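## Task

Move the tray so it rests entirely on the wall-mounted shelf. Neither the tray nor any crockery may drop freely more than a few centimetres. At the end the risers must be where they started and every item must be where it sat on the tray. All grippers must release and the arms must move away, and the result must hold without any robot support.

## Robot and tools

SETUP. Four identical i2rt Big YAM arms, arm1 to arm4, each with six joints, a two-finger gripper and a wrist camera. Fixed feet in the shared scene frame (metres; heading in degrees counter-clockwise from +x): arm1 x=-0.66 y=-1.47 z=+0.99 facing +89; arm2 x=+0.89 y=-1.24 z=+0.99 facing +180; arm3 x=-1.67 y=-0.86 z=+1.02 facing +1; arm4 x=+0.05 y=-0.75 z=+0.94 facing -89. The scene frame has its origin on the floor with +z up. Reach is about 1.0 m from each joint1 axis. A room camera, cam_high, looks down on the area; the wrist cameras are arm1_cam_wrist, arm2_cam_wrist, arm3_cam_wrist, arm4_cam_wrist. With joints 1 and 6 at 0 and the hand level and pointing ahead, the wrist camera sits above the hand looking at the fingertips. The hand point is midway between the fingertips; its z axis runs along the fingers and the fingers close along its y axis.

execute_actions. Argument "actions" is a list holding one action or none (empty list = just report state and images). The action is an object keyed by arm name; each arm gets {"joints": {...}}. Every value is an absolute joint target, not an offset, one number per named joint: joint1_rad -2.879 to 2.879 (turns arm about its foot, positive counter-clockwise seen from above, 0 = the foot's facing direction); joint2_rad 0 to 3.141 (shoulder; 0 = upper arm back and roughly level, increasing lifts it up then forward); joint3_rad 0 to 3.019 (elbow; 0 = folded, increasing opens); joint4_rad -1.692 to 1.57 (hand pitch, positive tips fingers up); joint5_rad -1.57 to 1.57 (hand sideways swing, positive to the arm's right); joint6_rad -2.094 to 2.094 (hand roll, positive clockwise seen from behind); gripper_m 0 to 0.093 (fingertip gap in metres). Done tolerances: ±0.045, ±0.14, ±0.09, ±0.055, ±0.03, ±0.035 rad and ±0.003 m. Joints or arms you omit keep their earlier targets and may still be pushing. All motions in an action start at once and may finish at different times; each joint has its own speed, so the hand can sweep wide between postures. An unknown key or out-of-range number rejects the whole call. Optional "cameras": list of camera names, or ["all"]/null/omitted for all, [] for none; the "pictures" line gives the image order.

wait: "seconds" 0 to 10; commands nothing new and returns state and images. zoom_image: "camera" plus "region" [x0, y0, x1, y1] in pixels of that camera's latest full image, top-left origin, at most 504 by 504. finished_scene: pass the current scene's number; irreversible; only call it once the tray rests correctly and arms have let go and withdrawn.

RESULT LINES. joint_status tells how each commanded motion ended: "off_target" (stopped short and may still push), "contact_stop" or "time_out" (old target dropped, holds where it stopped; a timed-out joint may keep a target within 0.375, 0.375, 0.113, 0.225, 0.075, 0.3 rad of its position and keep pushing), "not_followed" (a built-in self/inter-arm clearance check withheld that arm's joint targets; gripper still acts; the arm may retry them with later actions until valid targets arrive). A "joint command not followed" line, usually with a "cause:" line, signals this. on_its_own lists what the robot is doing uncommanded; "held at" is the held target, not the actual position. To relieve a pushing joint, send its reported position. A tiny change from the reported position may produce no motion. Joint torques list one drive output per arm joint; they include offsets, friction and noise and are nonzero even unloaded. MOTOR HOT appears from 85 °C; at 100 °C an OVER-TEMPERATURE FAULT drops that arm until cool, and keys then read "limit_stop_at_motor_heat" (resend the target). If any result reports a stop, later motion, wait and finished_scene calls in that same reply are skipped.

CAMERAS. Calibration is given per camera in OpenCV form (K, distortion D, T_world_to_cam mapping scene to camera frame, pos_world). Wrist cameras are fisheye 616x616; cam_high is pinhole+radial 504x504. Expect small errors of a few degrees and millimetres, more for wrist cameras because they depend on reported joint angles.

CAUTIONS. Arms do not stop on contact and can push hard; sustained pushing or holding heats motors, including while you are deliberating, since the simulation runs on and the robot holds your last command. Two arms pressing hard on each other ends the run as a failure, and a hard collision may too; the clearance check ignores fingers, gripper housings and wrist cameras and can react late. Arms do not wait on one another. Loose objects may occasionally get nudged. Never knock anything onto the floor or out of the work area. Avoid drops, slips, slams and heavy pushing on tray, crockery or risers; keep the tray level so its load stays put, and lower it gently. Fewer, shorter motions are better.

Each tool is called after "Call:" as name(argument=value, ...), one argument or row to a line, values as JSON.

## Session

Call:
execute_actions(
  actions=[],
)

Scene clock: 0.00 s.
Joint torques (N m, as the arm reports them, + toward a larger angle): no reading
Motor temperatures (°C, as the motors report them): arm1=[26 27 25 26 28 27] | arm2=[27 25 29 28 28 29] | arm3=[28 26 26 29 25 25] | arm4=[28 27 26 29 27 28]
arm1.joint_positions: joint1_rad=-1.652 joint2_rad=+0.460 joint3_rad=+1.365 joint4_rad=-1.344 joint5_rad=+0.004 joint6_rad=+0.411 gripper_m=+0.095
arm1.joint_status: not commanded
arm1.hand: x=-0.4818 y=-1.4837 z=+1.5413 quat_wxyz=(-0.524, -0.213, -0.821, -0.082) (m; scene frame)
arm2.joint_positions: joint1_rad=-0.681 joint2_rad=+0.487 joint3_rad=+1.411 joint4_rad=-1.408 joint5_rad=+0.184 joint6_rad=-0.086 gripper_m=+0.095
arm2.joint_status: not commanded
arm2.hand: x=+0.7895 y=-1.1142 z=+1.5551 quat_wxyz=(-0.267, +0.798, -0.296, -0.451) (m; scene frame)
arm3.joint_positions: joint1_rad=-0.713 joint2_rad=+0.552 joint3_rad=+1.425 joint4_rad=-1.336 joint5_rad=-0.038 joint6_rad=+0.030 gripper_m=+0.094
arm3.joint_status: not commanded
arm3.hand: x=-1.5093 y=-0.9893 z=+1.5918 quat_wxyz=(-0.498, -0.292, -0.802, +0.156) (m; scene frame)
arm4.joint_positions: joint1_rad=-0.589 joint2_rad=+0.553 joint3_rad=+1.388 joint4_rad=-1.346 joint5_rad=-0.005 joint6_rad=-0.307 gripper_m=+0.095
arm4.joint_status: not commanded
arm4.hand: x=-0.0559 y=-0.9240 z=+1.4879 quat_wxyz=(-0.169, -0.685, -0.526, +0.476) (m; scene frame)
pictures: arm1_cam_wrist, arm2_cam_wrist, arm3_cam_wrist, arm4_cam_wrist, cam_high
Images, in order (width x height): arm1_cam_wrist 616x616, arm2_cam_wrist 616x616, arm3_cam_wrist 616x616, arm4_cam_wrist 616x616, cam_high 504x504.

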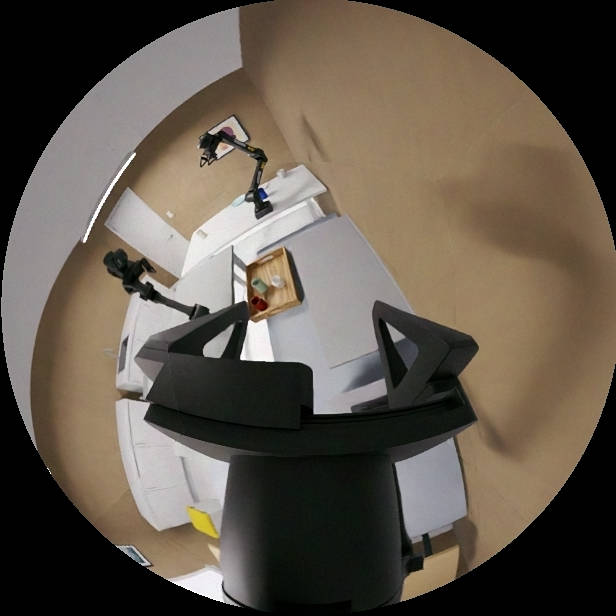

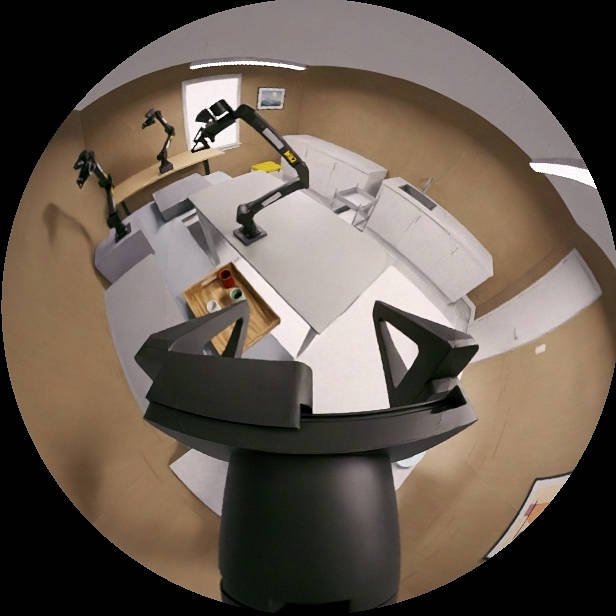

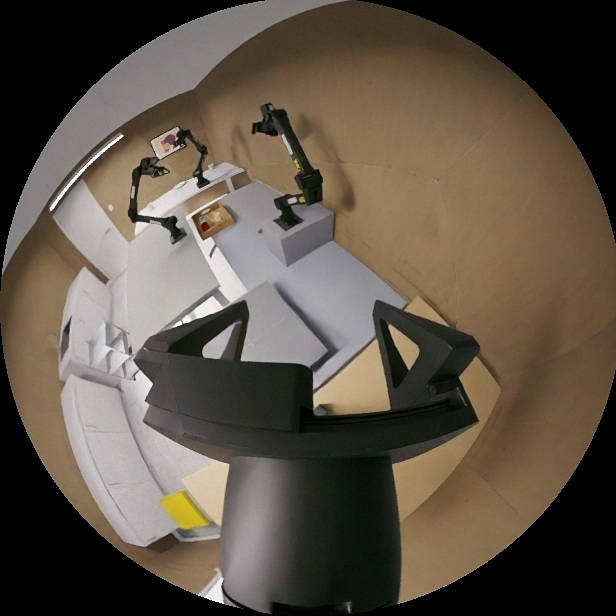

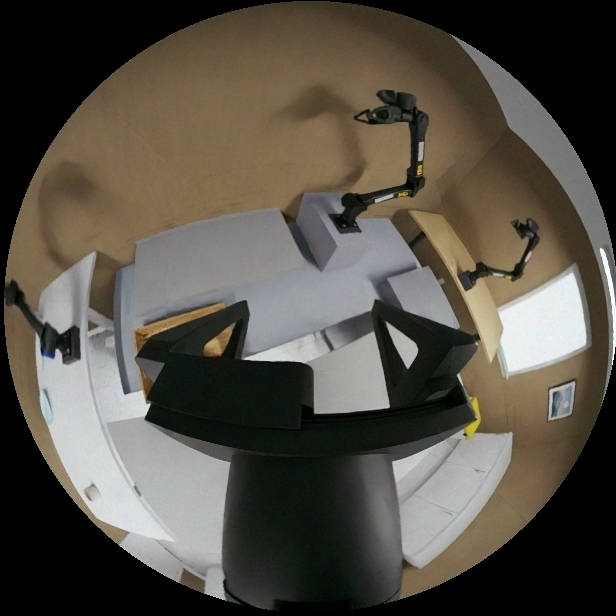

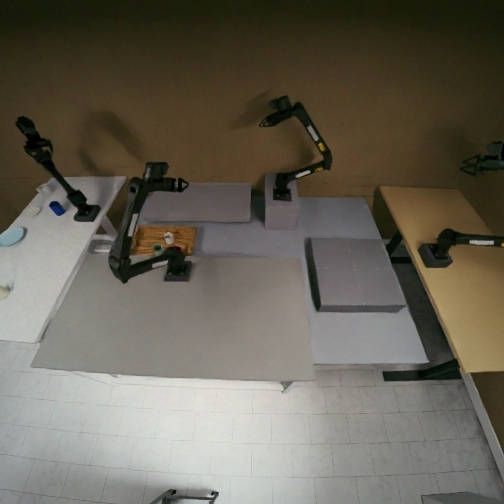

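Call:
zoom_image(
  camera="cam_high",
  region=[60, 150, 320, 300],
)

Call:
zoom_image(
  camera="arm1_cam_wrist",
  region=[220, 200, 420, 380],
)

Call:
zoom_image(
  camera="arm2_cam_wrist",
  region=[90, 220, 310, 380],
)

Region (60, 150, 320, 300) of cam_high's 504x504 image, scaled by 1.938, with more detail than that image has; it fills the top 291 rows of this view, and the rest is white.

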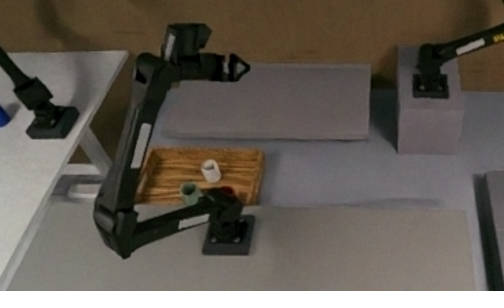

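Region (220, 200, 420, 380) of arm1_cam_wrist's 616x616 image, scaled by 2.520, with more detail than that image has; it fills the top 454 rows of this view, and the rest is white.

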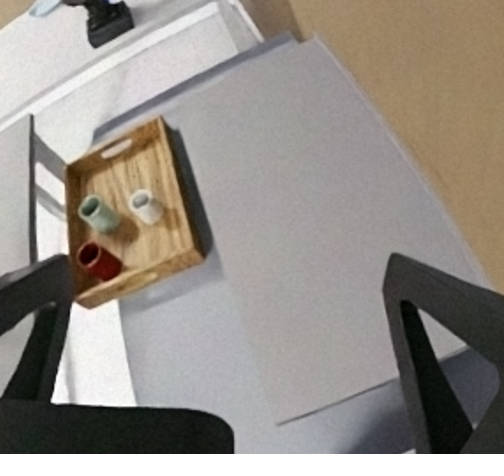

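Region (90, 220, 310, 380) of arm2_cam_wrist's 616x616 image, scaled by 2.291, with more detail than that image has; it fills the top 367 rows of this view, and the rest is white.

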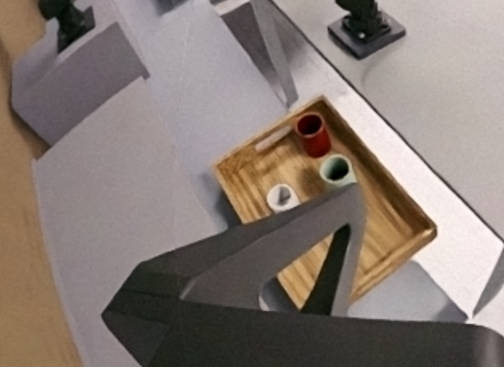

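Call:
execute_actions(
  actions=[
    {"arm1":{"joints":{"joint1_rad":0.3,"joint3_rad":0.5,"joint6_rad":0}},"arm3":{"joints":{"joint4_rad":0.0,"joint5_rad":0}},"arm4":{"joints":{"joint1_rad":-0.1,"joint2_rad":1.3,"joint3_rad":1.3,"joint4_rad":-1.2,"joint5_rad":0,"joint6_rad":0}},"arm2":{"joints":{"joint1_rad":-0.2,"joint2_rad":1.3,"joint3_rad":1.1,"joint4_rad":-1.2,"joint5_rad":0,"joint6_rad":0}}},
  ],
)

Scene clock: 3.13 s.
Joint torques (N m, as the arm reports them, + toward a larger angle): arm1=[-0.55  2.7   7.82  1.08  0.13 -0.2 ] | arm2=[-0.34 -6.63 11.08  0.59 -0.08  0.17] | arm3=[0.86 5.07 7.95 1.89 0.11 0.05] | arm4=[ 1.51 -8.95  9.17  1.33  0.11 -0.01]
Motor temperatures (°C, as the motors report them): arm1=[26 27 26 26 28 27] | arm2=[27 26 30 28 28 29] | arm3=[28 26 27 29 25 25] | arm4=[28 27 26 29 27 28]
arm1.joint_positions: joint1_rad=+0.290 joint2_rad=+0.467 joint3_rad=+0.509 joint4_rad=-1.343 joint5_rad=+0.002 joint6_rad=+0.013 gripper_m=+0.095
arm1.joint_status: all done
arm1.hand: x=-0.7012 y=-1.3104 z=+1.1297 quat_wxyz=(-0.077, +0.786, -0.603, -0.113) (m; scene frame)
arm2.joint_positions: joint1_rad=-0.200 joint2_rad=+1.295 joint3_rad=+1.084 joint4_rad=-1.207 joint5_rad=+0.001 joint6_rad=-0.011 gripper_m=+0.095
arm2.joint_status: all done
arm2.hand: x=+0.5075 y=-1.1607 z=+1.1872 quat_wxyz=(-0.011, +0.992, -0.095, -0.079) (m; scene frame)
arm3.joint_positions: joint1_rad=-0.713 joint2_rad=+0.552 joint3_rad=+1.425 joint4_rad=-0.019 joint5_rad=-0.003 joint6_rad=+0.030 gripper_m=+0.094
arm3.joint_status: all done
arm3.hand: x=-1.5548 y=-0.9582 z=+1.8876 quat_wxyz=(-0.884, -0.124, -0.334, +0.305) (m; scene frame)
arm4.joint_positions: joint1_rad=-0.102 joint2_rad=+1.296 joint3_rad=+1.293 joint4_rad=-1.207 joint5_rad=-0.001 joint6_rad=-0.008 gripper_m=+0.095
arm4.joint_status: all done
arm4.hand: x=+0.0138 y=-1.2007 z=+1.2173 quat_wxyz=(-0.117, -0.723, -0.668, +0.132) (m; scene frame)
pictures: arm1_cam_wrist, arm2_cam_wrist, arm3_cam_wrist, arm4_cam_wrist, cam_high
camera_calibration (this result's frames):
arm1_cam_wrist: T_world_to_cam=[[0.961166, 0.275961, -0.00238296, 1.03609], [0.259712, -0.901581, 0.345978, -1.38724], [0.0933281, -0.333161, -0.93824, 0.808609], [0, 0, 0, 1]] pos_world=[-0.71104, -1.26723, 1.24109]
arm2_cam_wrist: T_world_to_cam=[[0.178011, 0.983961, 0.0114966, 1.03714], [0.886006, -0.165352, 0.433188, -1.15183], [0.428141, -0.0669264, -0.90123, 0.895692], [0, 0, 0, 1]] pos_world=[0.45242, -1.15102, 1.29426]
arm3_cam_wrist: T_world_to_cam=[[-0.618653, -0.785621, -0.00831113, -1.69521], [0.167272, -0.121371, -0.978412, 1.99612], [0.767652, -0.606687, 0.206499, 0.346353], [0, 0, 0, 1]] pos_world=[-1.64852, -0.87939, 1.86742]
arm4_cam_wrist: T_world_to_cam=[[-0.994995, 0.0989003, 0.0142555, 0.117278], [0.0990809, 0.958047, 0.268942, 0.824063], [0.012941, 0.269008, -0.963051, 1.62182], [0, 0, 0, 1]] pos_world=[0.0140542, -1.23737, 1.3386]
Images, in order (width x height): arm1_cam_wrist 616x616, arm2_cam_wrist 616x616, arm3_cam_wrist 616x616, arm4_cam_wrist 616x616, cam_high 504x504.

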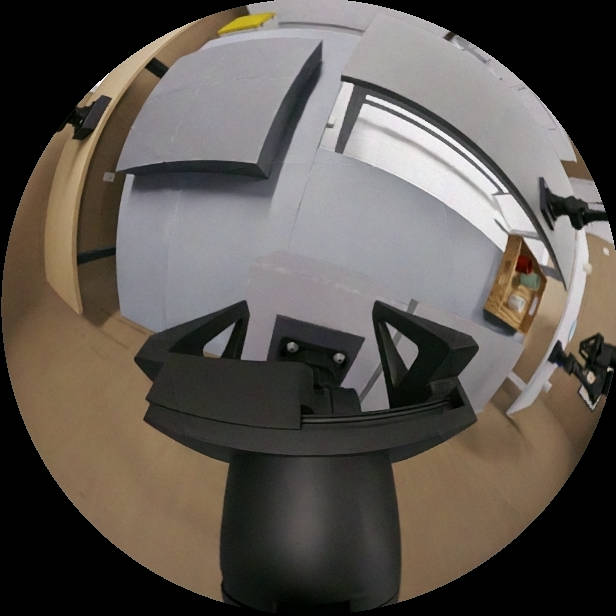

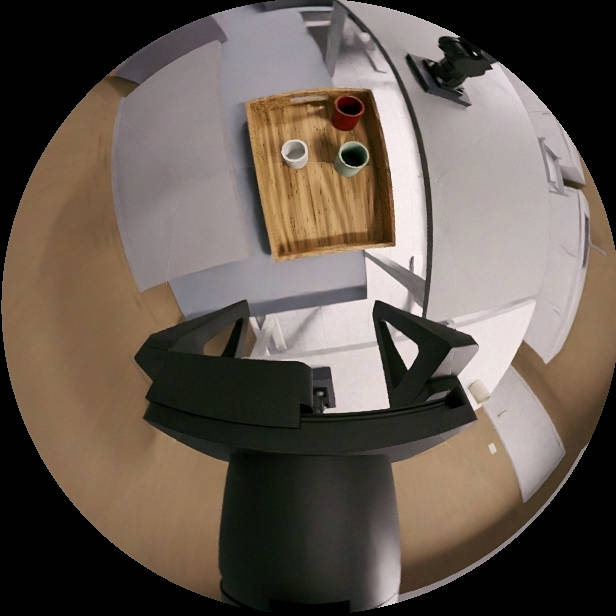

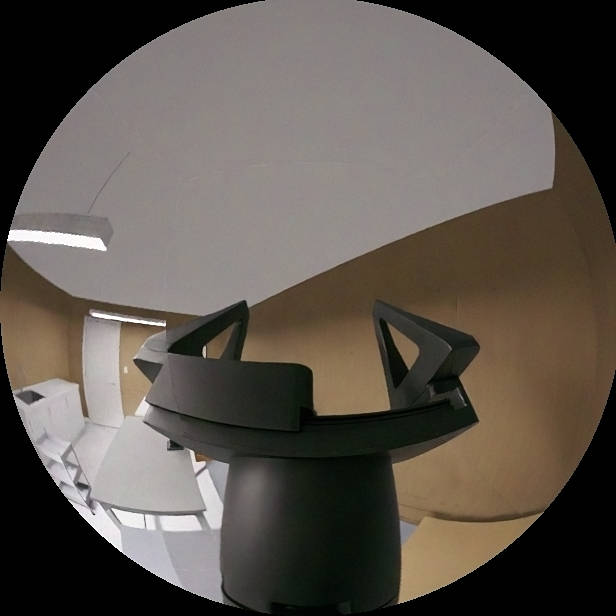

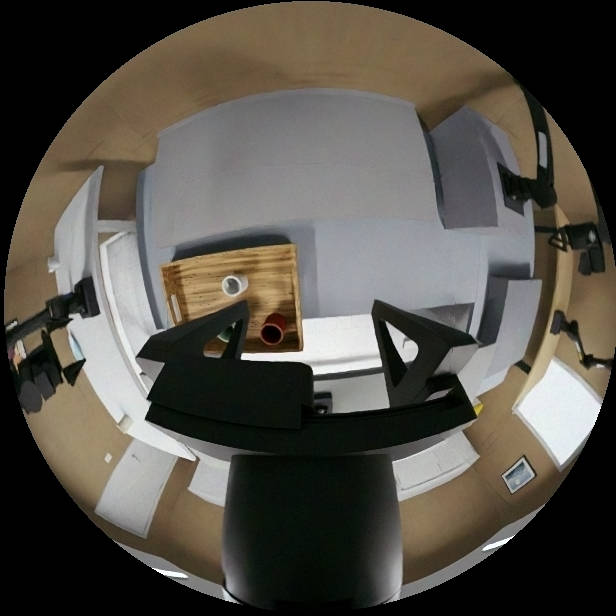

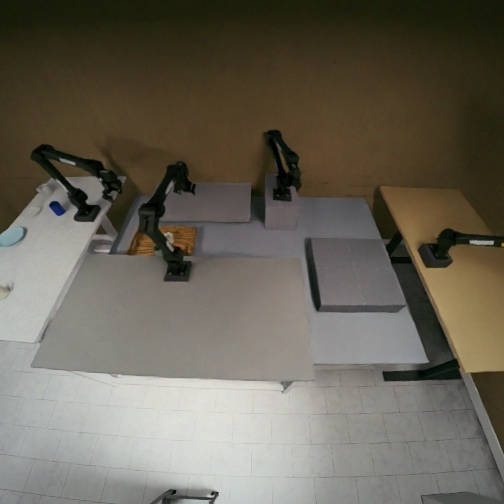

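Call:
execute_actions(
  actions=[
    {"arm4":{"joints":{"joint1_rad":0,"joint2_rad":1.583,"joint3_rad":0.449,"joint4_rad":-0.086,"joint6_rad":0.05,"gripper_m":0.06}},"arm2":{"joints":{"joint1_rad":-0.525,"joint2_rad":1.95,"joint3_rad":0.863,"joint4_rad":-0.484,"joint6_rad":1.08,"gripper_m":0.06}}},
  ],
  cameras=["arm2_cam_wrist","arm4_cam_wrist","cam_high"],
)

Scene clock: 6.90 s.
Joint torques (N m, as the arm reports them, + toward a larger angle): arm1=[-0.1   1.95  7.87  1.12  0.03 -0.14] | arm2=[  0.42 -10.42   5.33   0.39   0.06   0.17] | arm3=[0.9  5.06 7.95 1.89 0.11 0.06] | arm4=[ 0.98 -8.92  3.89  1.51  0.12 -0.01]
Motor temperatures (°C, as the motors report them): arm1=[26 27 27 26 28 27] | arm2=[27 26 31 28 28 29] | arm3=[28 26 28 29 25 25] | arm4=[28 27 27 29 27 28]
arm1.joint_positions: joint1_rad=+0.290 joint2_rad=+0.467 joint3_rad=+0.509 joint4_rad=-1.343 joint5_rad=+0.002 joint6_rad=+0.013 gripper_m=+0.095
arm1.joint_status: not commanded
arm1.hand: x=-0.7012 y=-1.3104 z=+1.1297 quat_wxyz=(-0.077, +0.786, -0.603, -0.113) (m; scene frame)
arm2.joint_positions: joint1_rad=-0.533 joint2_rad=+1.946 joint3_rad=+0.857 joint4_rad=-0.493 joint5_rad=+0.000 joint6_rad=+1.069 gripper_m=+0.060
arm2.joint_status: all done
arm2.hand: x=+0.5501 y=-1.0356 z=+0.8711 quat_wxyz=(-0.001, +0.695, -0.719, +0.001) (m; scene frame)
arm3.joint_positions: joint1_rad=-0.713 joint2_rad=+0.552 joint3_rad=+1.425 joint4_rad=-0.019 joint5_rad=-0.003 joint6_rad=+0.030 gripper_m=+0.094
arm3.joint_status: not commanded
arm3.hand: x=-1.5548 y=-0.9582 z=+1.8876 quat_wxyz=(-0.884, -0.124, -0.334, +0.305) (m; scene frame)
arm4.joint_positions: joint1_rad=+0.003 joint2_rad=+1.597 joint3_rad=+0.450 joint4_rad=-0.100 joint5_rad=-0.001 joint6_rad=+0.042 gripper_m=+0.060
arm4.joint_status: all done
arm4.hand: x=+0.0576 y=-1.0815 z=+0.8617 quat_wxyz=(-0.113, -0.707, -0.689, +0.110) (m; scene frame)
pictures: arm2_cam_wrist, arm4_cam_wrist, cam_high
camera_calibration (this result's frames):
arm2_cam_wrist: T_world_to_cam=[[0.99977, -0.0205426, 0.00610874, -0.577528], [-0.0203507, -0.820584, 0.571164, -1.33209], [-0.00672048, -0.571157, -0.820813, 0.247948], [0, 0, 0, 1]] pos_world=[0.551953, -0.963341, 0.967891]
arm4_cam_wrist: T_world_to_cam=[[-0.999145, 0.0413158, -0.0016279, 0.105871], [0.0388418, 0.951357, 0.305634, 0.765839], [0.0141762, 0.305309, -0.952148, 1.27652], [0, 0, 0, 1]] pos_world=[0.057938, -1.12269, 0.981544]
Images, in order (width x height): arm2_cam_wrist 616x616, arm4_cam_wrist 616x616, cam_high 504x504.

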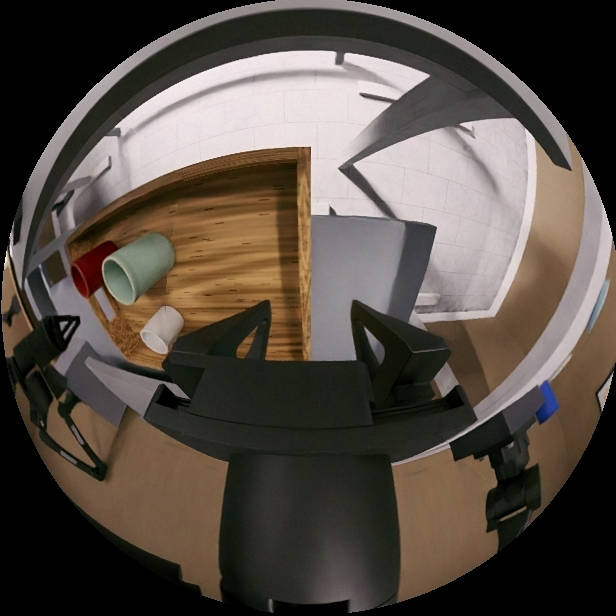

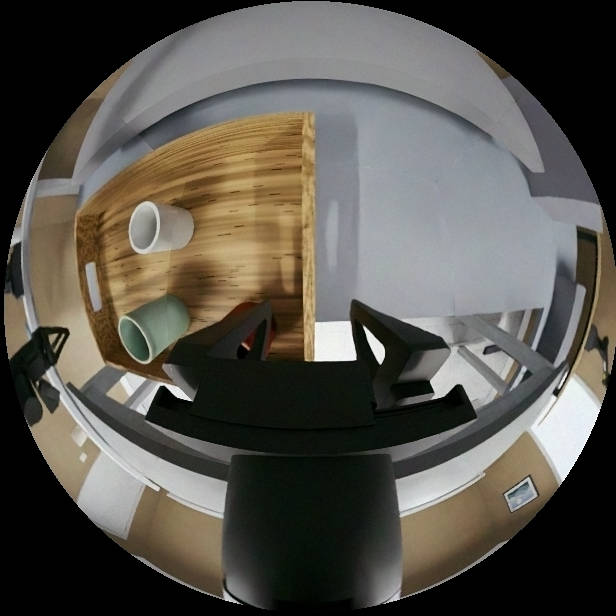

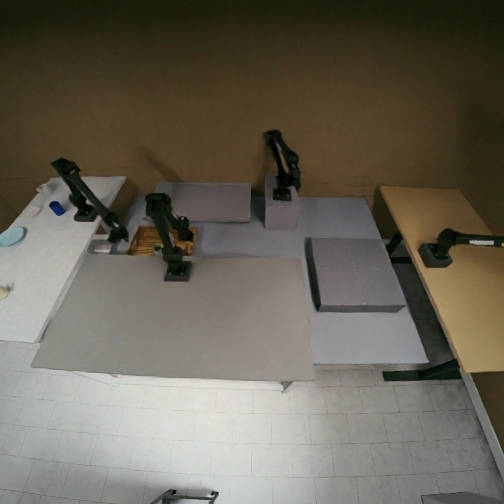

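Call:
execute_actions(
  actions=[
    {"arm4":{"joints":{"joint2_rad":2.0,"joint3_rad":0.542,"joint4_rad":0.255,"gripper_m":0.045}},"arm2":{"joints":{"joint2_rad":2.226,"joint3_rad":0.925,"joint4_rad":-0.258,"gripper_m":0.05}}},
  ],
  cameras=["arm2_cam_wrist","arm4_cam_wrist"],
)

Scene clock: 8.40 s.
Joint torques (N m, as the arm reports them, + toward a larger angle): arm1=[ 0.42  1.67  7.77  1.23  0.11 -0.14] | arm2=[ 0.25 -6.3   4.11  1.33 -0.07  0.13] | arm3=[0.87 5.06 7.95 1.88 0.11 0.05] | arm4=[ 0.98 -9.38  1.62  1.62  0.12 -0.01]
Motor temperatures (°C, as the motors report them): arm1=[26 27 27 26 28 27] | arm2=[27 26 31 28 28 29] | arm3=[28 26 28 29 25 25] | arm4=[28 27 27 29 27 28]
arm1.joint_positions: joint1_rad=+0.290 joint2_rad=+0.467 joint3_rad=+0.509 joint4_rad=-1.343 joint5_rad=+0.002 joint6_rad=+0.013 gripper_m=+0.095
arm1.joint_status: not commanded
arm1.hand: x=-0.7012 y=-1.3104 z=+1.1297 quat_wxyz=(-0.077, +0.786, -0.603, -0.113) (m; scene frame)
arm2.joint_positions: joint1_rad=-0.532 joint2_rad=+2.150 joint3_rad=+0.922 joint4_rad=-0.290 joint5_rad=+0.003 joint6_rad=+1.073 gripper_m=+0.050
arm2.joint_status: all done
arm2.hand: x=+0.5245 y=-1.0203 z=+0.8025 quat_wxyz=(+0.006, +0.694, -0.720, -0.030) (m; scene frame)
arm3.joint_positions: joint1_rad=-0.713 joint2_rad=+0.552 joint3_rad=+1.425 joint4_rad=-0.019 joint5_rad=-0.003 joint6_rad=+0.030 gripper_m=+0.094
arm3.joint_status: not commanded
arm3.hand: x=-1.5548 y=-0.9582 z=+1.8876 quat_wxyz=(-0.884, -0.124, -0.334, +0.305) (m; scene frame)
arm4.joint_positions: joint1_rad=+0.003 joint2_rad=+1.987 joint3_rad=+0.545 joint4_rad=+0.241 joint5_rad=-0.001 joint6_rad=+0.042 gripper_m=+0.045
arm4.joint_status: all done
arm4.hand: x=+0.0578 y=-1.1211 z=+0.7769 quat_wxyz=(-0.130, -0.704, -0.686, +0.125) (m; scene frame)
pictures: arm2_cam_wrist, arm4_cam_wrist
camera_calibration (this result's frames):
arm2_cam_wrist: T_world_to_cam=[[0.998588, -0.0228935, -0.0479449, -0.50961], [0.0067853, -0.840062, 0.542448, -1.29196], [-0.0526952, -0.542008, -0.83872, 0.268441], [0, 0, 0, 1]] pos_world=[0.531803, -0.951493, 0.901533]
arm4_cam_wrist: T_world_to_cam=[[-0.999137, 0.0413016, -0.0043784, 0.109659], [0.0387274, 0.96454, 0.261081, 0.878785], [0.0150062, 0.260686, -0.965307, 1.16805], [0, 0, 0, 1]] pos_world=[0.0580033, -1.15665, 0.898573]
Images, in order (width x height): arm2_cam_wrist 616x616, arm4_cam_wrist 616x616.

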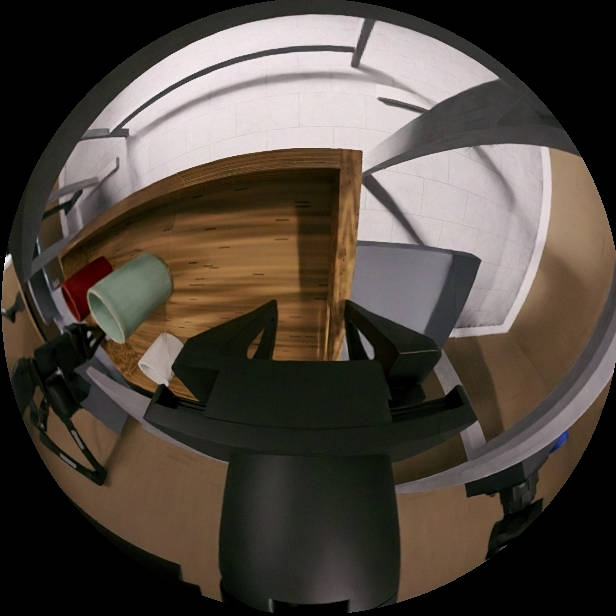

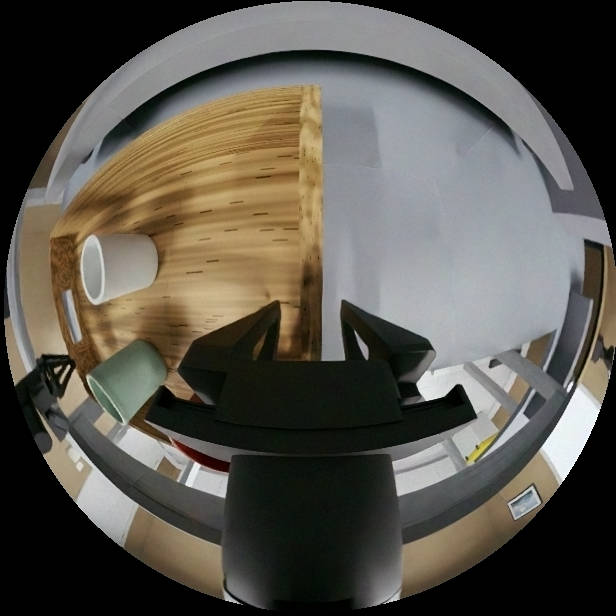

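Call:
execute_actions(
  actions=[
    {"arm2":{"joints":{"joint2_rad":2.12,"joint4_rad":-0.31,"gripper_m":0.093}}},
  ],
  cameras=[],
)

Call:
execute_actions(
  actions=[
    {"arm4":{"joints":{"joint2_rad":2.05,"joint3_rad":0.555,"joint4_rad":0.28}},"arm2":{"joints":{"joint2_rad":2.262,"joint3_rad":0.93,"joint4_rad":-0.235}}},
  ],
  cameras=["arm2_cam_wrist","arm4_cam_wrist"],
)

Scene clock: 9.53 s.
Joint torques (N m, as the arm reports them, + toward a larger angle): arm1=[ 0.15  1.95  7.81  1.1   0.13 -0.16] | arm2=[ -0.27 -12.75   4.02  -0.1    0.2    0.12] | arm3=[0.93 5.07 7.95 1.89 0.11 0.05] | arm4=[ 0.99 -9.52  1.63  1.6   0.12 -0.01]
Motor temperatures (°C, as the motors report them): arm1=[26 27 28 26 28 27] | arm2=[27 26 31 28 28 29] | arm3=[28 26 28 29 25 25] | arm4=[28 27 27 29 27 28]
arm1.joint_positions: joint1_rad=+0.290 joint2_rad=+0.467 joint3_rad=+0.509 joint4_rad=-1.343 joint5_rad=+0.002 joint6_rad=+0.013 gripper_m=+0.095
arm1.joint_status: not commanded
arm1.hand: x=-0.7012 y=-1.3104 z=+1.1297 quat_wxyz=(-0.077, +0.786, -0.603, -0.113) (m; scene frame)
arm2.joint_positions: joint1_rad=-0.526 joint2_rad=+2.131 joint3_rad=+0.926 joint4_rad=-0.303 joint5_rad=-0.003 joint6_rad=+1.074 gripper_m=+0.093
arm2.joint_status: all done
arm2.hand: x=+0.5184 y=-1.0209 z=+0.8107 quat_wxyz=(+0.010, +0.695, -0.718, -0.034) (m; scene frame)
arm3.joint_positions: joint1_rad=-0.713 joint2_rad=+0.552 joint3_rad=+1.425 joint4_rad=-0.019 joint5_rad=-0.003 joint6_rad=+0.030 gripper_m=+0.094
arm3.joint_status: not commanded
arm3.hand: x=-1.5548 y=-0.9582 z=+1.8876 quat_wxyz=(-0.884, -0.124, -0.334, +0.305) (m; scene frame)
arm4.joint_positions: joint1_rad=+0.003 joint2_rad=+1.987 joint3_rad=+0.545 joint4_rad=+0.241 joint5_rad=-0.001 joint6_rad=+0.042 gripper_m=+0.045
arm4.joint_status: not commanded
arm4.hand: x=+0.0578 y=-1.1211 z=+0.7769 quat_wxyz=(-0.130, -0.704, -0.686, +0.125) (m; scene frame)
pictures: none
No camera images: the call's "cameras" was empty. Leave "cameras" out to get every camera's image.

Scene clock: 10.47 s.
Joint torques (N m, as the arm reports them, + toward a larger angle): arm1=[ 0.35  1.05  7.68  1.    0.16 -0.17] | arm2=[ -0.35 -12.69   3.02   0.32   0.2    0.13] | arm3=[0.89 5.07 7.95 1.88 0.11 0.05] | arm4=[ 0.99 -8.71  2.21  1.57  0.12 -0.01]
Motor temperatures (°C, as the motors report them): arm1=[26 27 28 26 28 27] | arm2=[27 26 30 28 28 29] | arm3=[28 26 28 29 25 25] | arm4=[28 27 27 29 27 28]
arm1.joint_positions: joint1_rad=+0.290 joint2_rad=+0.467 joint3_rad=+0.509 joint4_rad=-1.343 joint5_rad=+0.002 joint6_rad=+0.013 gripper_m=+0.095
arm1.joint_status: not commanded
arm1.hand: x=-0.7012 y=-1.3104 z=+1.1297 quat_wxyz=(-0.077, +0.786, -0.603, -0.113) (m; scene frame)
arm2.joint_positions: joint1_rad=-0.526 joint2_rad=+2.270 joint3_rad=+0.926 joint4_rad=-0.242 joint5_rad=-0.003 joint6_rad=+1.074 gripper_m=+0.093
arm2.joint_status: all done
arm2.hand: x=+0.5466 y=-1.0374 z=+0.7558 quat_wxyz=(+0.000, +0.696, -0.718, +0.004) (m; scene frame)
arm3.joint_positions: joint1_rad=-0.713 joint2_rad=+0.552 joint3_rad=+1.425 joint4_rad=-0.019 joint5_rad=-0.003 joint6_rad=+0.030 gripper_m=+0.094
arm3.joint_status: not commanded
arm3.hand: x=-1.5548 y=-0.9582 z=+1.8876 quat_wxyz=(-0.884, -0.124, -0.334, +0.305) (m; scene frame)
arm4.joint_positions: joint1_rad=+0.003 joint2_rad=+2.029 joint3_rad=+0.546 joint4_rad=+0.267 joint5_rad=-0.001 joint6_rad=+0.042 gripper_m=+0.045
arm4.joint_status: all done
arm4.hand: x=+0.0577 y=-1.1157 z=+0.7648 quat_wxyz=(-0.125, -0.705, -0.687, +0.121) (m; scene frame)
pictures: arm2_cam_wrist, arm4_cam_wrist
camera_calibration (this result's frames):
arm2_cam_wrist: T_world_to_cam=[[0.999783, -0.0186173, 0.00931832, -0.573845], [-0.0205879, -0.817603, 0.575415, -1.26778], [-0.003094, -0.575482, -0.817809, 0.143505], [0, 0, 0, 1]] pos_world=[0.548064, -0.964642, 0.852209]
arm4_cam_wrist: T_world_to_cam=[[-0.999135, 0.0414287, -0.00358208, 0.108776], [0.0388527, 0.960757, 0.274659, 0.862197], [0.0148203, 0.274282, -0.961535, 1.16722], [0, 0, 0, 1]] pos_world=[0.0578848, -1.15301, 0.885899]
Images, in order (width x height): arm2_cam_wrist 616x616, arm4_cam_wrist 616x616.

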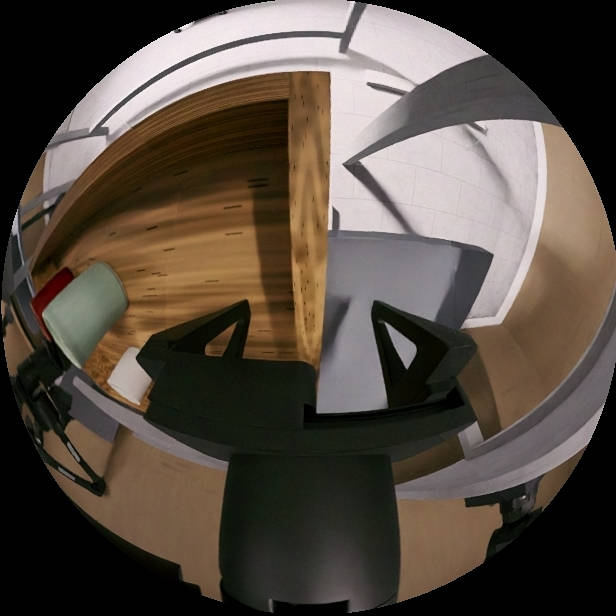

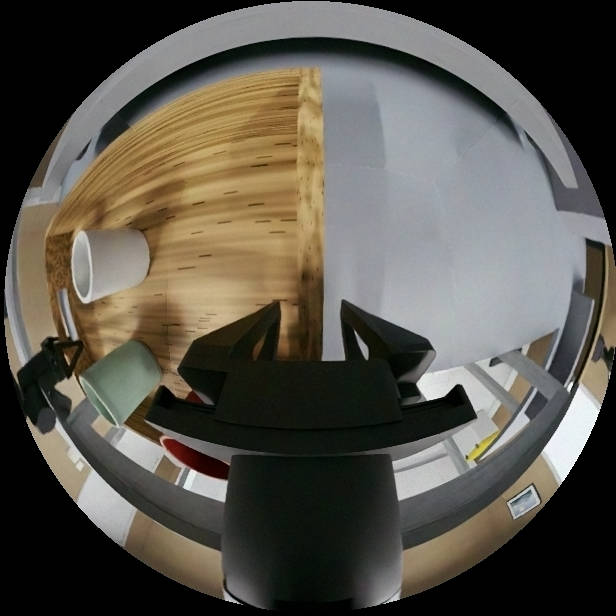

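Call:
execute_actions(
  actions=[
    {"arm4":{"joints":{"gripper_m":0}},"arm2":{"joints":{"gripper_m":0}}},
  ],
  cameras=[],
)

Call:
execute_actions(
  actions=[
    {"arm4":{"joints":{"joint2_rad":1.90,"joint3_rad":0.527,"joint4_rad":0.167}},"arm2":{"joints":{"joint2_rad":2.175,"joint3_rad":0.899,"joint4_rad":-0.298}}},
  ],
  cameras=["arm2_cam_wrist","arm4_cam_wrist"],
)

Scene clock: 11.67 s.
Joint torques (N m, as the arm reports them, + toward a larger angle): arm1=[-0.04  2.12  8.08  1.21  0.11 -0.19] | arm2=[ -0.33 -12.59   3.02   0.16   0.29   0.13] | arm3=[0.92 5.08 7.96 1.88 0.11 0.06] | arm4=[ 0.97 -8.95  2.07  1.53  0.1  -0.01]
Motor temperatures (°C, as the motors report them): arm1=[26 27 28 26 28 27] | arm2=[27 26 30 28 28 29] | arm3=[28 26 28 29 25 25] | arm4=[28 27 26 29 27 28]
arm1.joint_positions: joint1_rad=+0.290 joint2_rad=+0.467 joint3_rad=+0.509 joint4_rad=-1.343 joint5_rad=+0.002 joint6_rad=+0.013 gripper_m=+0.095
arm1.joint_status: not commanded
arm1.hand: x=-0.7012 y=-1.3104 z=+1.1297 quat_wxyz=(-0.077, +0.786, -0.603, -0.113) (m; scene frame)
arm2.joint_positions: joint1_rad=-0.526 joint2_rad=+2.270 joint3_rad=+0.926 joint4_rad=-0.238 joint5_rad=-0.005 joint6_rad=+1.075 gripper_m=+0.012
arm2.joint_status: gripper_m off_target (ended at +0.012, target +0.000)
arm2.hand: x=+0.5454 y=-1.0370 z=+0.7558 quat_wxyz=(+0.001, +0.696, -0.718, +0.002) (m; scene frame)
arm3.joint_positions: joint1_rad=-0.713 joint2_rad=+0.552 joint3_rad=+1.425 joint4_rad=-0.019 joint5_rad=-0.003 joint6_rad=+0.030 gripper_m=+0.094
arm3.joint_status: not commanded
arm3.hand: x=-1.5548 y=-0.9582 z=+1.8876 quat_wxyz=(-0.884, -0.124, -0.334, +0.305) (m; scene frame)
arm4.joint_positions: joint1_rad=+0.003 joint2_rad=+2.029 joint3_rad=+0.546 joint4_rad=+0.267 joint5_rad=-0.001 joint6_rad=+0.042 gripper_m=+0.011
arm4.joint_status: gripper_m off_target (ended at +0.011, target +0.000)
arm4.hand: x=+0.0576 y=-1.1158 z=+0.7648 quat_wxyz=(-0.125, -0.705, -0.687, +0.121) (m; scene frame)
pictures: none
No camera images: the call's "cameras" was empty. Leave "cameras" out to get every camera's image.

Scene clock: 12.47 s.
Joint torques (N m, as the arm reports them, + toward a larger angle): arm1=[ 0.71  1.81  7.89  1.22  0.15 -0.21] | arm2=[ -0.3  -15.19   2.24  -0.95  -0.23  -0.07] | arm3=[0.89 5.09 7.94 1.89 0.11 0.05] | arm4=[  0.83 -15.45   1.92   1.01   0.22  -0.38]
Motor temperatures (°C, as the motors report them): arm1=[26 27 28 26 28 27] | arm2=[27 26 30 28 28 29] | arm3=[28 26 28 29 25 25] | arm4=[28 27 26 29 27 28]
arm1.joint_positions: joint1_rad=+0.290 joint2_rad=+0.467 joint3_rad=+0.509 joint4_rad=-1.343 joint5_rad=+0.002 joint6_rad=+0.013 gripper_m=+0.095
arm1.joint_status: not commanded
arm1.hand: x=-0.7012 y=-1.3104 z=+1.1297 quat_wxyz=(-0.077, +0.786, -0.603, -0.113) (m; scene frame)
arm2.joint_positions: joint1_rad=-0.526 joint2_rad=+2.219 joint3_rad=+0.908 joint4_rad=-0.271 joint5_rad=+0.007 joint6_rad=+1.097 gripper_m=+0.012
arm2.joint_status: all done
arm2.hand: x=+0.5469 y=-1.0356 z=+0.7737 quat_wxyz=(-0.004, +0.688, -0.726, +0.000) (m; scene frame)
arm3.joint_positions: joint1_rad=-0.713 joint2_rad=+0.552 joint3_rad=+1.425 joint4_rad=-0.019 joint5_rad=-0.003 joint6_rad=+0.030 gripper_m=+0.094
arm3.joint_status: not commanded
arm3.hand: x=-1.5548 y=-0.9582 z=+1.8876 quat_wxyz=(-0.884, -0.124, -0.334, +0.305) (m; scene frame)
arm4.joint_positions: joint1_rad=+0.003 joint2_rad=+1.964 joint3_rad=+0.524 joint4_rad=+0.167 joint5_rad=-0.004 joint6_rad=+0.071 gripper_m=+0.011
arm4.joint_status: all done
arm4.hand: x=+0.0579 y=-1.0977 z=+0.7762 quat_wxyz=(-0.106, -0.719, -0.680, +0.098) (m; scene frame)
pictures: arm2_cam_wrist, arm4_cam_wrist
camera_calibration (this result's frames):
arm2_cam_wrist: T_world_to_cam=[[0.999093, -0.041539, 0.00936571, -0.597654], [-0.0395415, -0.823427, 0.566043, -1.26501], [-0.0158009, -0.5659, -0.824322, 0.181066], [0, 0, 0, 1]] pos_world=[0.549952, -0.964005, 0.870905]
arm4_cam_wrist: T_world_to_cam=[[-0.997542, 0.0691638, -0.0112523, 0.14462], [0.0615712, 0.941802, 0.330482, 0.776244], [0.0334548, 0.328977, -0.943745, 1.21843], [0, 0, 0, 1]] pos_world=[0.0557078, -1.14191, 0.894982]
Images, in order (width x height): arm2_cam_wrist 616x616, arm4_cam_wrist 616x616.

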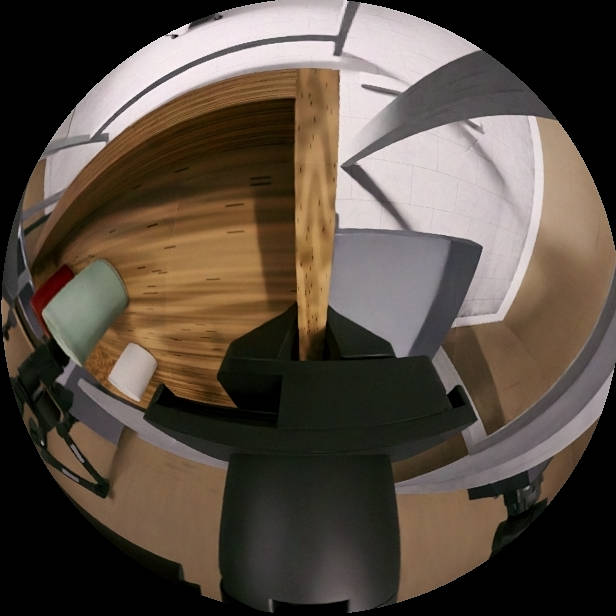

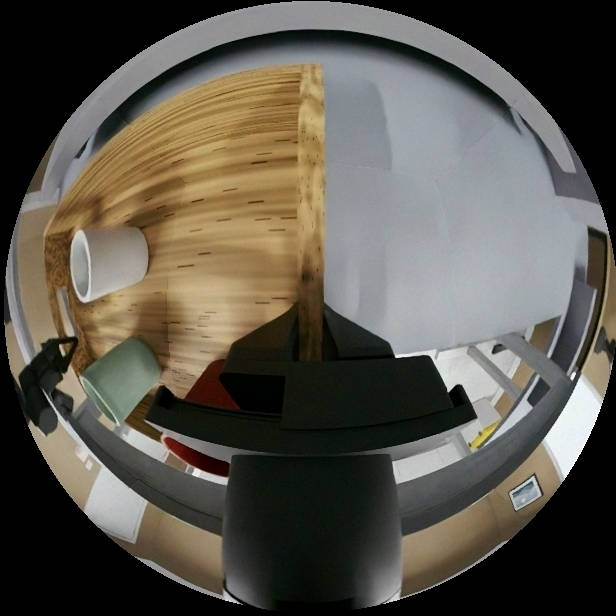

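Call:
execute_actions(
  actions=[
    {"arm4":{"joints":{"joint2_rad":1.766,"joint3_rad":0.527,"joint4_rad":0.10}},"arm2":{"joints":{"joint2_rad":2.08,"joint3_rad":0.886,"joint4_rad":-0.35}}},
  ],
  cameras=[],
)

Call:
execute_actions(
  actions=[
    {"arm4":{"joints":{"joint2_rad":1.65,"joint3_rad":0.527,"joint4_rad":-0.015}},"arm2":{"joints":{"joint2_rad":1.995,"joint3_rad":0.872,"joint4_rad":-0.42}}},
  ],
  cameras=["arm4_cam_wrist"],
)

Scene clock: 13.63 s.
Joint torques (N m, as the arm reports them, + toward a larger angle): arm1=[ 0.47  1.84  7.93  1.16  0.1  -0.22] | arm2=[ -0.38 -14.72   3.83  -0.41   0.32  -0.03] | arm3=[0.87 5.07 7.95 1.89 0.11 0.05] | arm4=[  1.02 -14.87   3.81   1.72   0.3   -0.22]
Motor temperatures (°C, as the motors report them): arm1=[26 27 28 26 28 27] | arm2=[27 26 30 28 28 29] | arm3=[28 26 29 29 25 25] | arm4=[28 28 26 29 27 28]
arm1.joint_positions: joint1_rad=+0.290 joint2_rad=+0.467 joint3_rad=+0.509 joint4_rad=-1.343 joint5_rad=+0.002 joint6_rad=+0.013 gripper_m=+0.095
arm1.joint_status: not commanded
arm1.hand: x=-0.7012 y=-1.3104 z=+1.1297 quat_wxyz=(-0.077, +0.786, -0.603, -0.113) (m; scene frame)
arm2.joint_positions: joint1_rad=-0.526 joint2_rad=+2.126 joint3_rad=+0.883 joint4_rad=-0.338 joint5_rad=-0.005 joint6_rad=+1.093 gripper_m=+0.012
arm2.joint_status: all done
arm2.hand: x=+0.5465 y=-1.0379 z=+0.8064 quat_wxyz=(+0.002, +0.689, -0.725, +0.002) (m; scene frame)
arm3.joint_positions: joint1_rad=-0.713 joint2_rad=+0.552 joint3_rad=+1.425 joint4_rad=-0.019 joint5_rad=-0.003 joint6_rad=+0.030 gripper_m=+0.094
arm3.joint_status: not commanded
arm3.hand: x=-1.5548 y=-0.9582 z=+1.8876 quat_wxyz=(-0.884, -0.124, -0.334, +0.305) (m; scene frame)
arm4.joint_positions: joint1_rad=+0.003 joint2_rad=+1.825 joint3_rad=+0.510 joint4_rad=+0.082 joint5_rad=-0.006 joint6_rad=+0.060 gripper_m=+0.011
arm4.joint_status: all done
arm4.hand: x=+0.0586 y=-1.1077 z=+0.8143 quat_wxyz=(-0.121, -0.712, -0.682, +0.112) (m; scene frame)
pictures: none
No camera images: the call's "cameras" was empty. Leave "cameras" out to get every camera's image.

Scene clock: 14.57 s.
Joint torques (N m, as the arm reports them, + toward a larger angle): arm1=[-0.55  2.24  7.85  1.11  0.14 -0.15] | arm2=[ -0.51 -14.45   4.51  -0.45   0.29  -0.04] | arm3=[0.9  5.05 7.95 1.89 0.11 0.05] | arm4=[  0.99 -14.17   5.03   1.61   0.33  -0.23]
Motor temperatures (°C, as the motors report them): arm1=[26 27 28 26 28 27] | arm2=[27 27 30 28 28 29] | arm3=[28 26 29 29 25 25] | arm4=[28 28 26 29 27 28]
arm1.joint_positions: joint1_rad=+0.290 joint2_rad=+0.467 joint3_rad=+0.509 joint4_rad=-1.343 joint5_rad=+0.002 joint6_rad=+0.013 gripper_m=+0.095
arm1.joint_status: not commanded
arm1.hand: x=-0.7012 y=-1.3104 z=+1.1297 quat_wxyz=(-0.077, +0.786, -0.603, -0.113) (m; scene frame)
arm2.joint_positions: joint1_rad=-0.526 joint2_rad=+2.041 joint3_rad=+0.867 joint4_rad=-0.407 joint5_rad=-0.005 joint6_rad=+1.093 gripper_m=+0.012
arm2.joint_status: all done
arm2.hand: x=+0.5469 y=-1.0381 z=+0.8366 quat_wxyz=(+0.002, +0.689, -0.725, +0.001) (m; scene frame)
arm3.joint_positions: joint1_rad=-0.713 joint2_rad=+0.552 joint3_rad=+1.425 joint4_rad=-0.019 joint5_rad=-0.003 joint6_rad=+0.030 gripper_m=+0.094
arm3.joint_status: not commanded
arm3.hand: x=-1.5548 y=-0.9582 z=+1.8876 quat_wxyz=(-0.884, -0.124, -0.334, +0.305) (m; scene frame)
arm4.joint_positions: joint1_rad=+0.003 joint2_rad=+1.709 joint3_rad=+0.506 joint4_rad=-0.031 joint5_rad=-0.006 joint6_rad=+0.063 gripper_m=+0.011
arm4.joint_status: all done
arm4.hand: x=+0.0589 y=-1.1065 z=+0.8434 quat_wxyz=(-0.121, -0.713, -0.681, +0.111) (m; scene frame)
pictures: arm4_cam_wrist
camera_calibration (this result's frames):
arm4_cam_wrist: T_world_to_cam=[[-0.998115, 0.0596813, -0.0143244, 0.139046], [0.052857, 0.954459, 0.293623, 0.807916], [0.0311958, 0.292312, -0.955814, 1.25443], [0, 0, 0, 1]] pos_world=[0.0569472, -1.14611, 0.963768]
Images, in order (width x height): arm4_cam_wrist 616x616.

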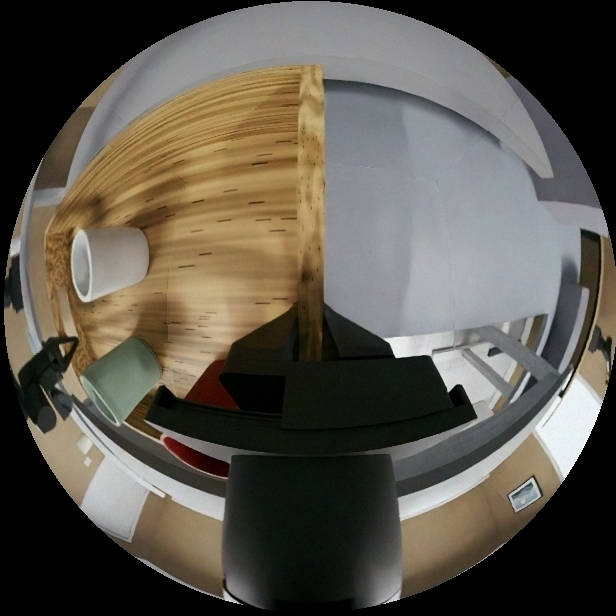

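Call:
execute_actions(
  actions=[
    {"arm4":{"joints":{"joint2_rad":1.508,"joint3_rad":0.558,"joint4_rad":-0.16}},"arm2":{"joints":{"joint2_rad":1.884,"joint3_rad":0.87,"joint4_rad":-0.52}}},
  ],
  cameras=[],
)

Call:
execute_actions(
  actions=[
    {"arm4":{"joints":{"joint2_rad":1.376,"joint3_rad":0.59,"joint4_rad":-0.318}},"arm2":{"joints":{"joint2_rad":1.779,"joint3_rad":0.878,"joint4_rad":-0.625}}},
  ],
  cameras=["arm4_cam_wrist","arm1_cam_wrist","cam_high"],
)

Scene clock: 15.73 s.
Joint torques (N m, as the arm reports them, + toward a larger angle): arm1=[ 0.24  3.2   7.82  1.04  0.17 -0.21] | arm2=[ -0.34 -13.81   5.86  -0.34   0.2   -0.06] | arm3=[0.9  5.05 7.95 1.89 0.11 0.05] | arm4=[  1.24 -12.78   8.31   1.59   0.36  -0.33]
Motor temperatures (°C, as the motors report them): arm1=[26 27 28 26 28 27] | arm2=[27 27 30 28 28 29] | arm3=[28 26 29 29 25 25] | arm4=[28 28 27 29 27 28]
arm1.joint_positions: joint1_rad=+0.290 joint2_rad=+0.467 joint3_rad=+0.509 joint4_rad=-1.343 joint5_rad=+0.002 joint6_rad=+0.013 gripper_m=+0.095
arm1.joint_status: not commanded
arm1.hand: x=-0.7012 y=-1.3104 z=+1.1297 quat_wxyz=(-0.077, +0.786, -0.603, -0.113) (m; scene frame)
arm2.joint_positions: joint1_rad=-0.526 joint2_rad=+1.930 joint3_rad=+0.860 joint4_rad=-0.510 joint5_rad=-0.003 joint6_rad=+1.095 gripper_m=+0.012
arm2.joint_status: all done
arm2.hand: x=+0.5470 y=-1.0378 z=+0.8777 quat_wxyz=(+0.001, +0.688, -0.726, +0.001) (m; scene frame)
arm3.joint_positions: joint1_rad=-0.713 joint2_rad=+0.552 joint3_rad=+1.425 joint4_rad=-0.019 joint5_rad=-0.003 joint6_rad=+0.030 gripper_m=+0.094
arm3.joint_status: not commanded
arm3.hand: x=-1.5548 y=-0.9582 z=+1.8876 quat_wxyz=(-0.884, -0.124, -0.334, +0.305) (m; scene frame)
arm4.joint_positions: joint1_rad=+0.003 joint2_rad=+1.561 joint3_rad=+0.506 joint4_rad=-0.176 joint5_rad=-0.007 joint6_rad=+0.070 gripper_m=+0.011
arm4.joint_status: all done
arm4.hand: x=+0.0591 y=-1.1033 z=+0.8814 quat_wxyz=(-0.123, -0.716, -0.679, +0.111) (m; scene frame)
pictures: none
No camera images: the call's "cameras" was empty. Leave "cameras" out to get every camera's image.

Scene clock: 16.63 s.
Joint torques (N m, as the arm reports them, + toward a larger angle): arm1=[-0.29  1.59  7.55  1.12  0.11 -0.18] | arm2=[ -0.48 -13.65   7.25  -0.53   0.06  -0.13] | arm3=[0.9  5.06 7.95 1.89 0.11 0.05] | arm4=[  0.87 -11.17  10.57   1.41   0.55  -0.52]
Motor temperatures (°C, as the motors report them): arm1=[26 27 29 26 28 27] | arm2=[27 27 30 28 28 29] | arm3=[28 26 29 29 25 25] | arm4=[28 28 27 29 27 28]
arm1.joint_positions: joint1_rad=+0.290 joint2_rad=+0.467 joint3_rad=+0.509 joint4_rad=-1.343 joint5_rad=+0.002 joint6_rad=+0.013 gripper_m=+0.095
arm1.joint_status: not commanded
arm1.hand: x=-0.7012 y=-1.3104 z=+1.1297 quat_wxyz=(-0.077, +0.786, -0.603, -0.113) (m; scene frame)
arm2.joint_positions: joint1_rad=-0.526 joint2_rad=+1.827 joint3_rad=+0.860 joint4_rad=-0.609 joint5_rad=+0.000 joint6_rad=+1.105 gripper_m=+0.012
arm2.joint_status: all done
arm2.hand: x=+0.5482 y=-1.0380 z=+0.9168 quat_wxyz=(+0.000, +0.685, -0.729, -0.001) (m; scene frame)
arm3.joint_positions: joint1_rad=-0.713 joint2_rad=+0.552 joint3_rad=+1.425 joint4_rad=-0.019 joint5_rad=-0.003 joint6_rad=+0.030 gripper_m=+0.094
arm3.joint_status: not commanded
arm3.hand: x=-1.5548 y=-0.9582 z=+1.8876 quat_wxyz=(-0.884, -0.124, -0.334, +0.305) (m; scene frame)
arm4.joint_positions: joint1_rad=+0.003 joint2_rad=+1.424 joint3_rad=+0.515 joint4_rad=-0.329 joint5_rad=-0.012 joint6_rad=+0.083 gripper_m=+0.011
arm4.joint_status: all done
arm4.hand: x=+0.0600 y=-1.0959 z=+0.9170 quat_wxyz=(-0.123, -0.720, -0.675, +0.106) (m; scene frame)
pictures: arm1_cam_wrist, arm4_cam_wrist, cam_high
camera_calibration (this result's frames):
arm1_cam_wrist: T_world_to_cam=[[0.961166, 0.275961, -0.00238296, 1.03609], [0.259712, -0.901581, 0.345978, -1.38724], [0.0933281, -0.333161, -0.93824, 0.808609], [0, 0, 0, 1]] pos_world=[-0.71104, -1.26723, 1.24109]
arm4_cam_wrist: T_world_to_cam=[[-0.996692, 0.0770373, -0.025881, 0.170196], [0.0658556, 0.952219, 0.298232, 0.768664], [0.0476193, 0.295541, -0.954143, 1.32271], [0, 0, 0, 1]] pos_world=[0.0560253, -1.13596, 1.03722]
Images, in order (width x height): arm1_cam_wrist 616x616, arm4_cam_wrist 616x616, cam_high 504x504.

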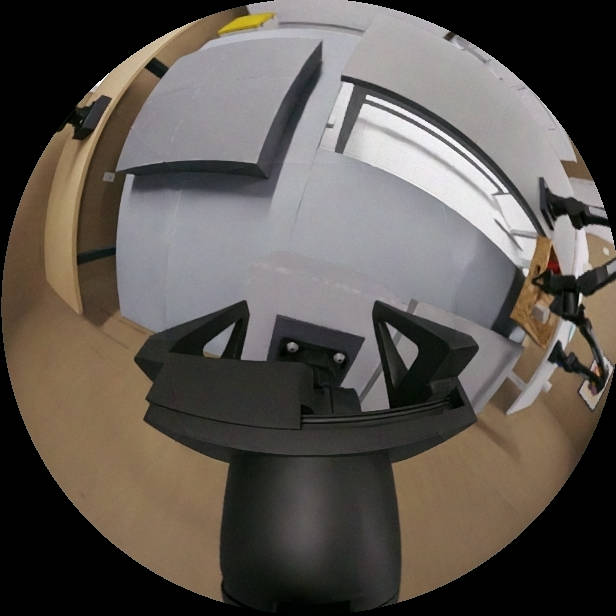

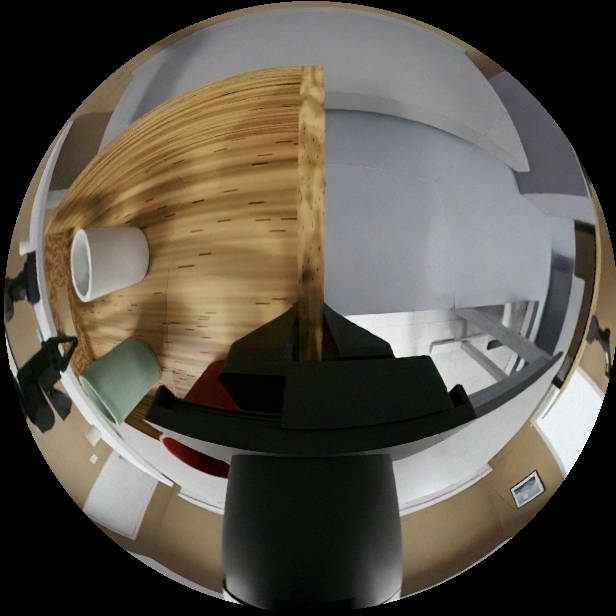

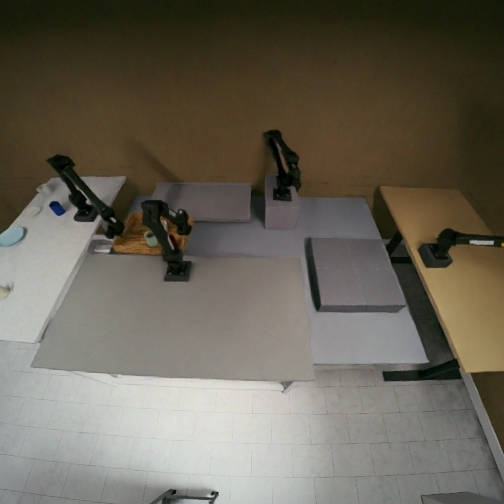

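Call:
execute_actions(
  actions=[
    {"arm4":{"joints":{"joint1_rad":-0.07,"joint2_rad":1.496,"joint3_rad":0.786,"joint4_rad":-0.375,"joint5_rad":-0.023,"joint6_rad":-0.02}},"arm2":{"joints":{"joint1_rad":-0.38,"joint2_rad":1.754,"joint3_rad":0.89,"joint4_rad":-0.65,"joint6_rad":1.22}}},
  ],
  cameras=[],
)

Scene clock: 18.20 s.
Joint torques (N m, as the arm reports them, + toward a larger angle): arm1=[ 0.83  2.22  7.91  1.33  0.11 -0.15] | arm2=[ -1.   -14.2    8.3   -0.52   0.4   -0.04] | arm3=[0.88 5.08 7.95 1.89 0.11 0.05] | arm4=[  0.66 -13.3   10.85   1.73   0.07  -0.19]
Motor temperatures (°C, as the motors report them): arm1=[26 27 29 26 28 27] | arm2=[27 27 31 28 28 29] | arm3=[28 26 29 29 25 25] | arm4=[28 28 27 29 27 28]
arm1.joint_positions: joint1_rad=+0.290 joint2_rad=+0.467 joint3_rad=+0.509 joint4_rad=-1.343 joint5_rad=+0.002 joint6_rad=+0.013 gripper_m=+0.095
arm1.joint_status: not commanded
arm1.hand: x=-0.7012 y=-1.3104 z=+1.1297 quat_wxyz=(-0.077, +0.786, -0.603, -0.113) (m; scene frame)
arm2.joint_positions: joint1_rad=-0.374 joint2_rad=+1.810 joint3_rad=+0.860 joint4_rad=-0.635 joint5_rad=-0.008 joint6_rad=+1.233 gripper_m=+0.012
arm2.joint_status: all done
arm2.hand: x=+0.5238 y=-1.0946 z=+0.9232 quat_wxyz=(+0.001, +0.693, -0.721, +0.004) (m; scene frame)
arm3.joint_positions: joint1_rad=-0.713 joint2_rad=+0.552 joint3_rad=+1.425 joint4_rad=-0.019 joint5_rad=-0.003 joint6_rad=+0.030 gripper_m=+0.094
arm3.joint_status: not commanded
arm3.hand: x=-1.5548 y=-0.9582 z=+1.8876 quat_wxyz=(-0.884, -0.124, -0.334, +0.305) (m; scene frame)
arm4.joint_positions: joint1_rad=-0.062 joint2_rad=+1.537 joint3_rad=+0.715 joint4_rad=-0.398 joint5_rad=-0.023 joint6_rad=-0.012 gripper_m=+0.011
arm4.joint_status: all done
arm4.hand: x=+0.0356 y=-1.1686 z=+0.9362 quat_wxyz=(-0.124, -0.708, -0.685, +0.119) (m; scene frame)
pictures: none
No camera images: the call's "cameras" was empty. Leave "cameras" out to get every camera's image.


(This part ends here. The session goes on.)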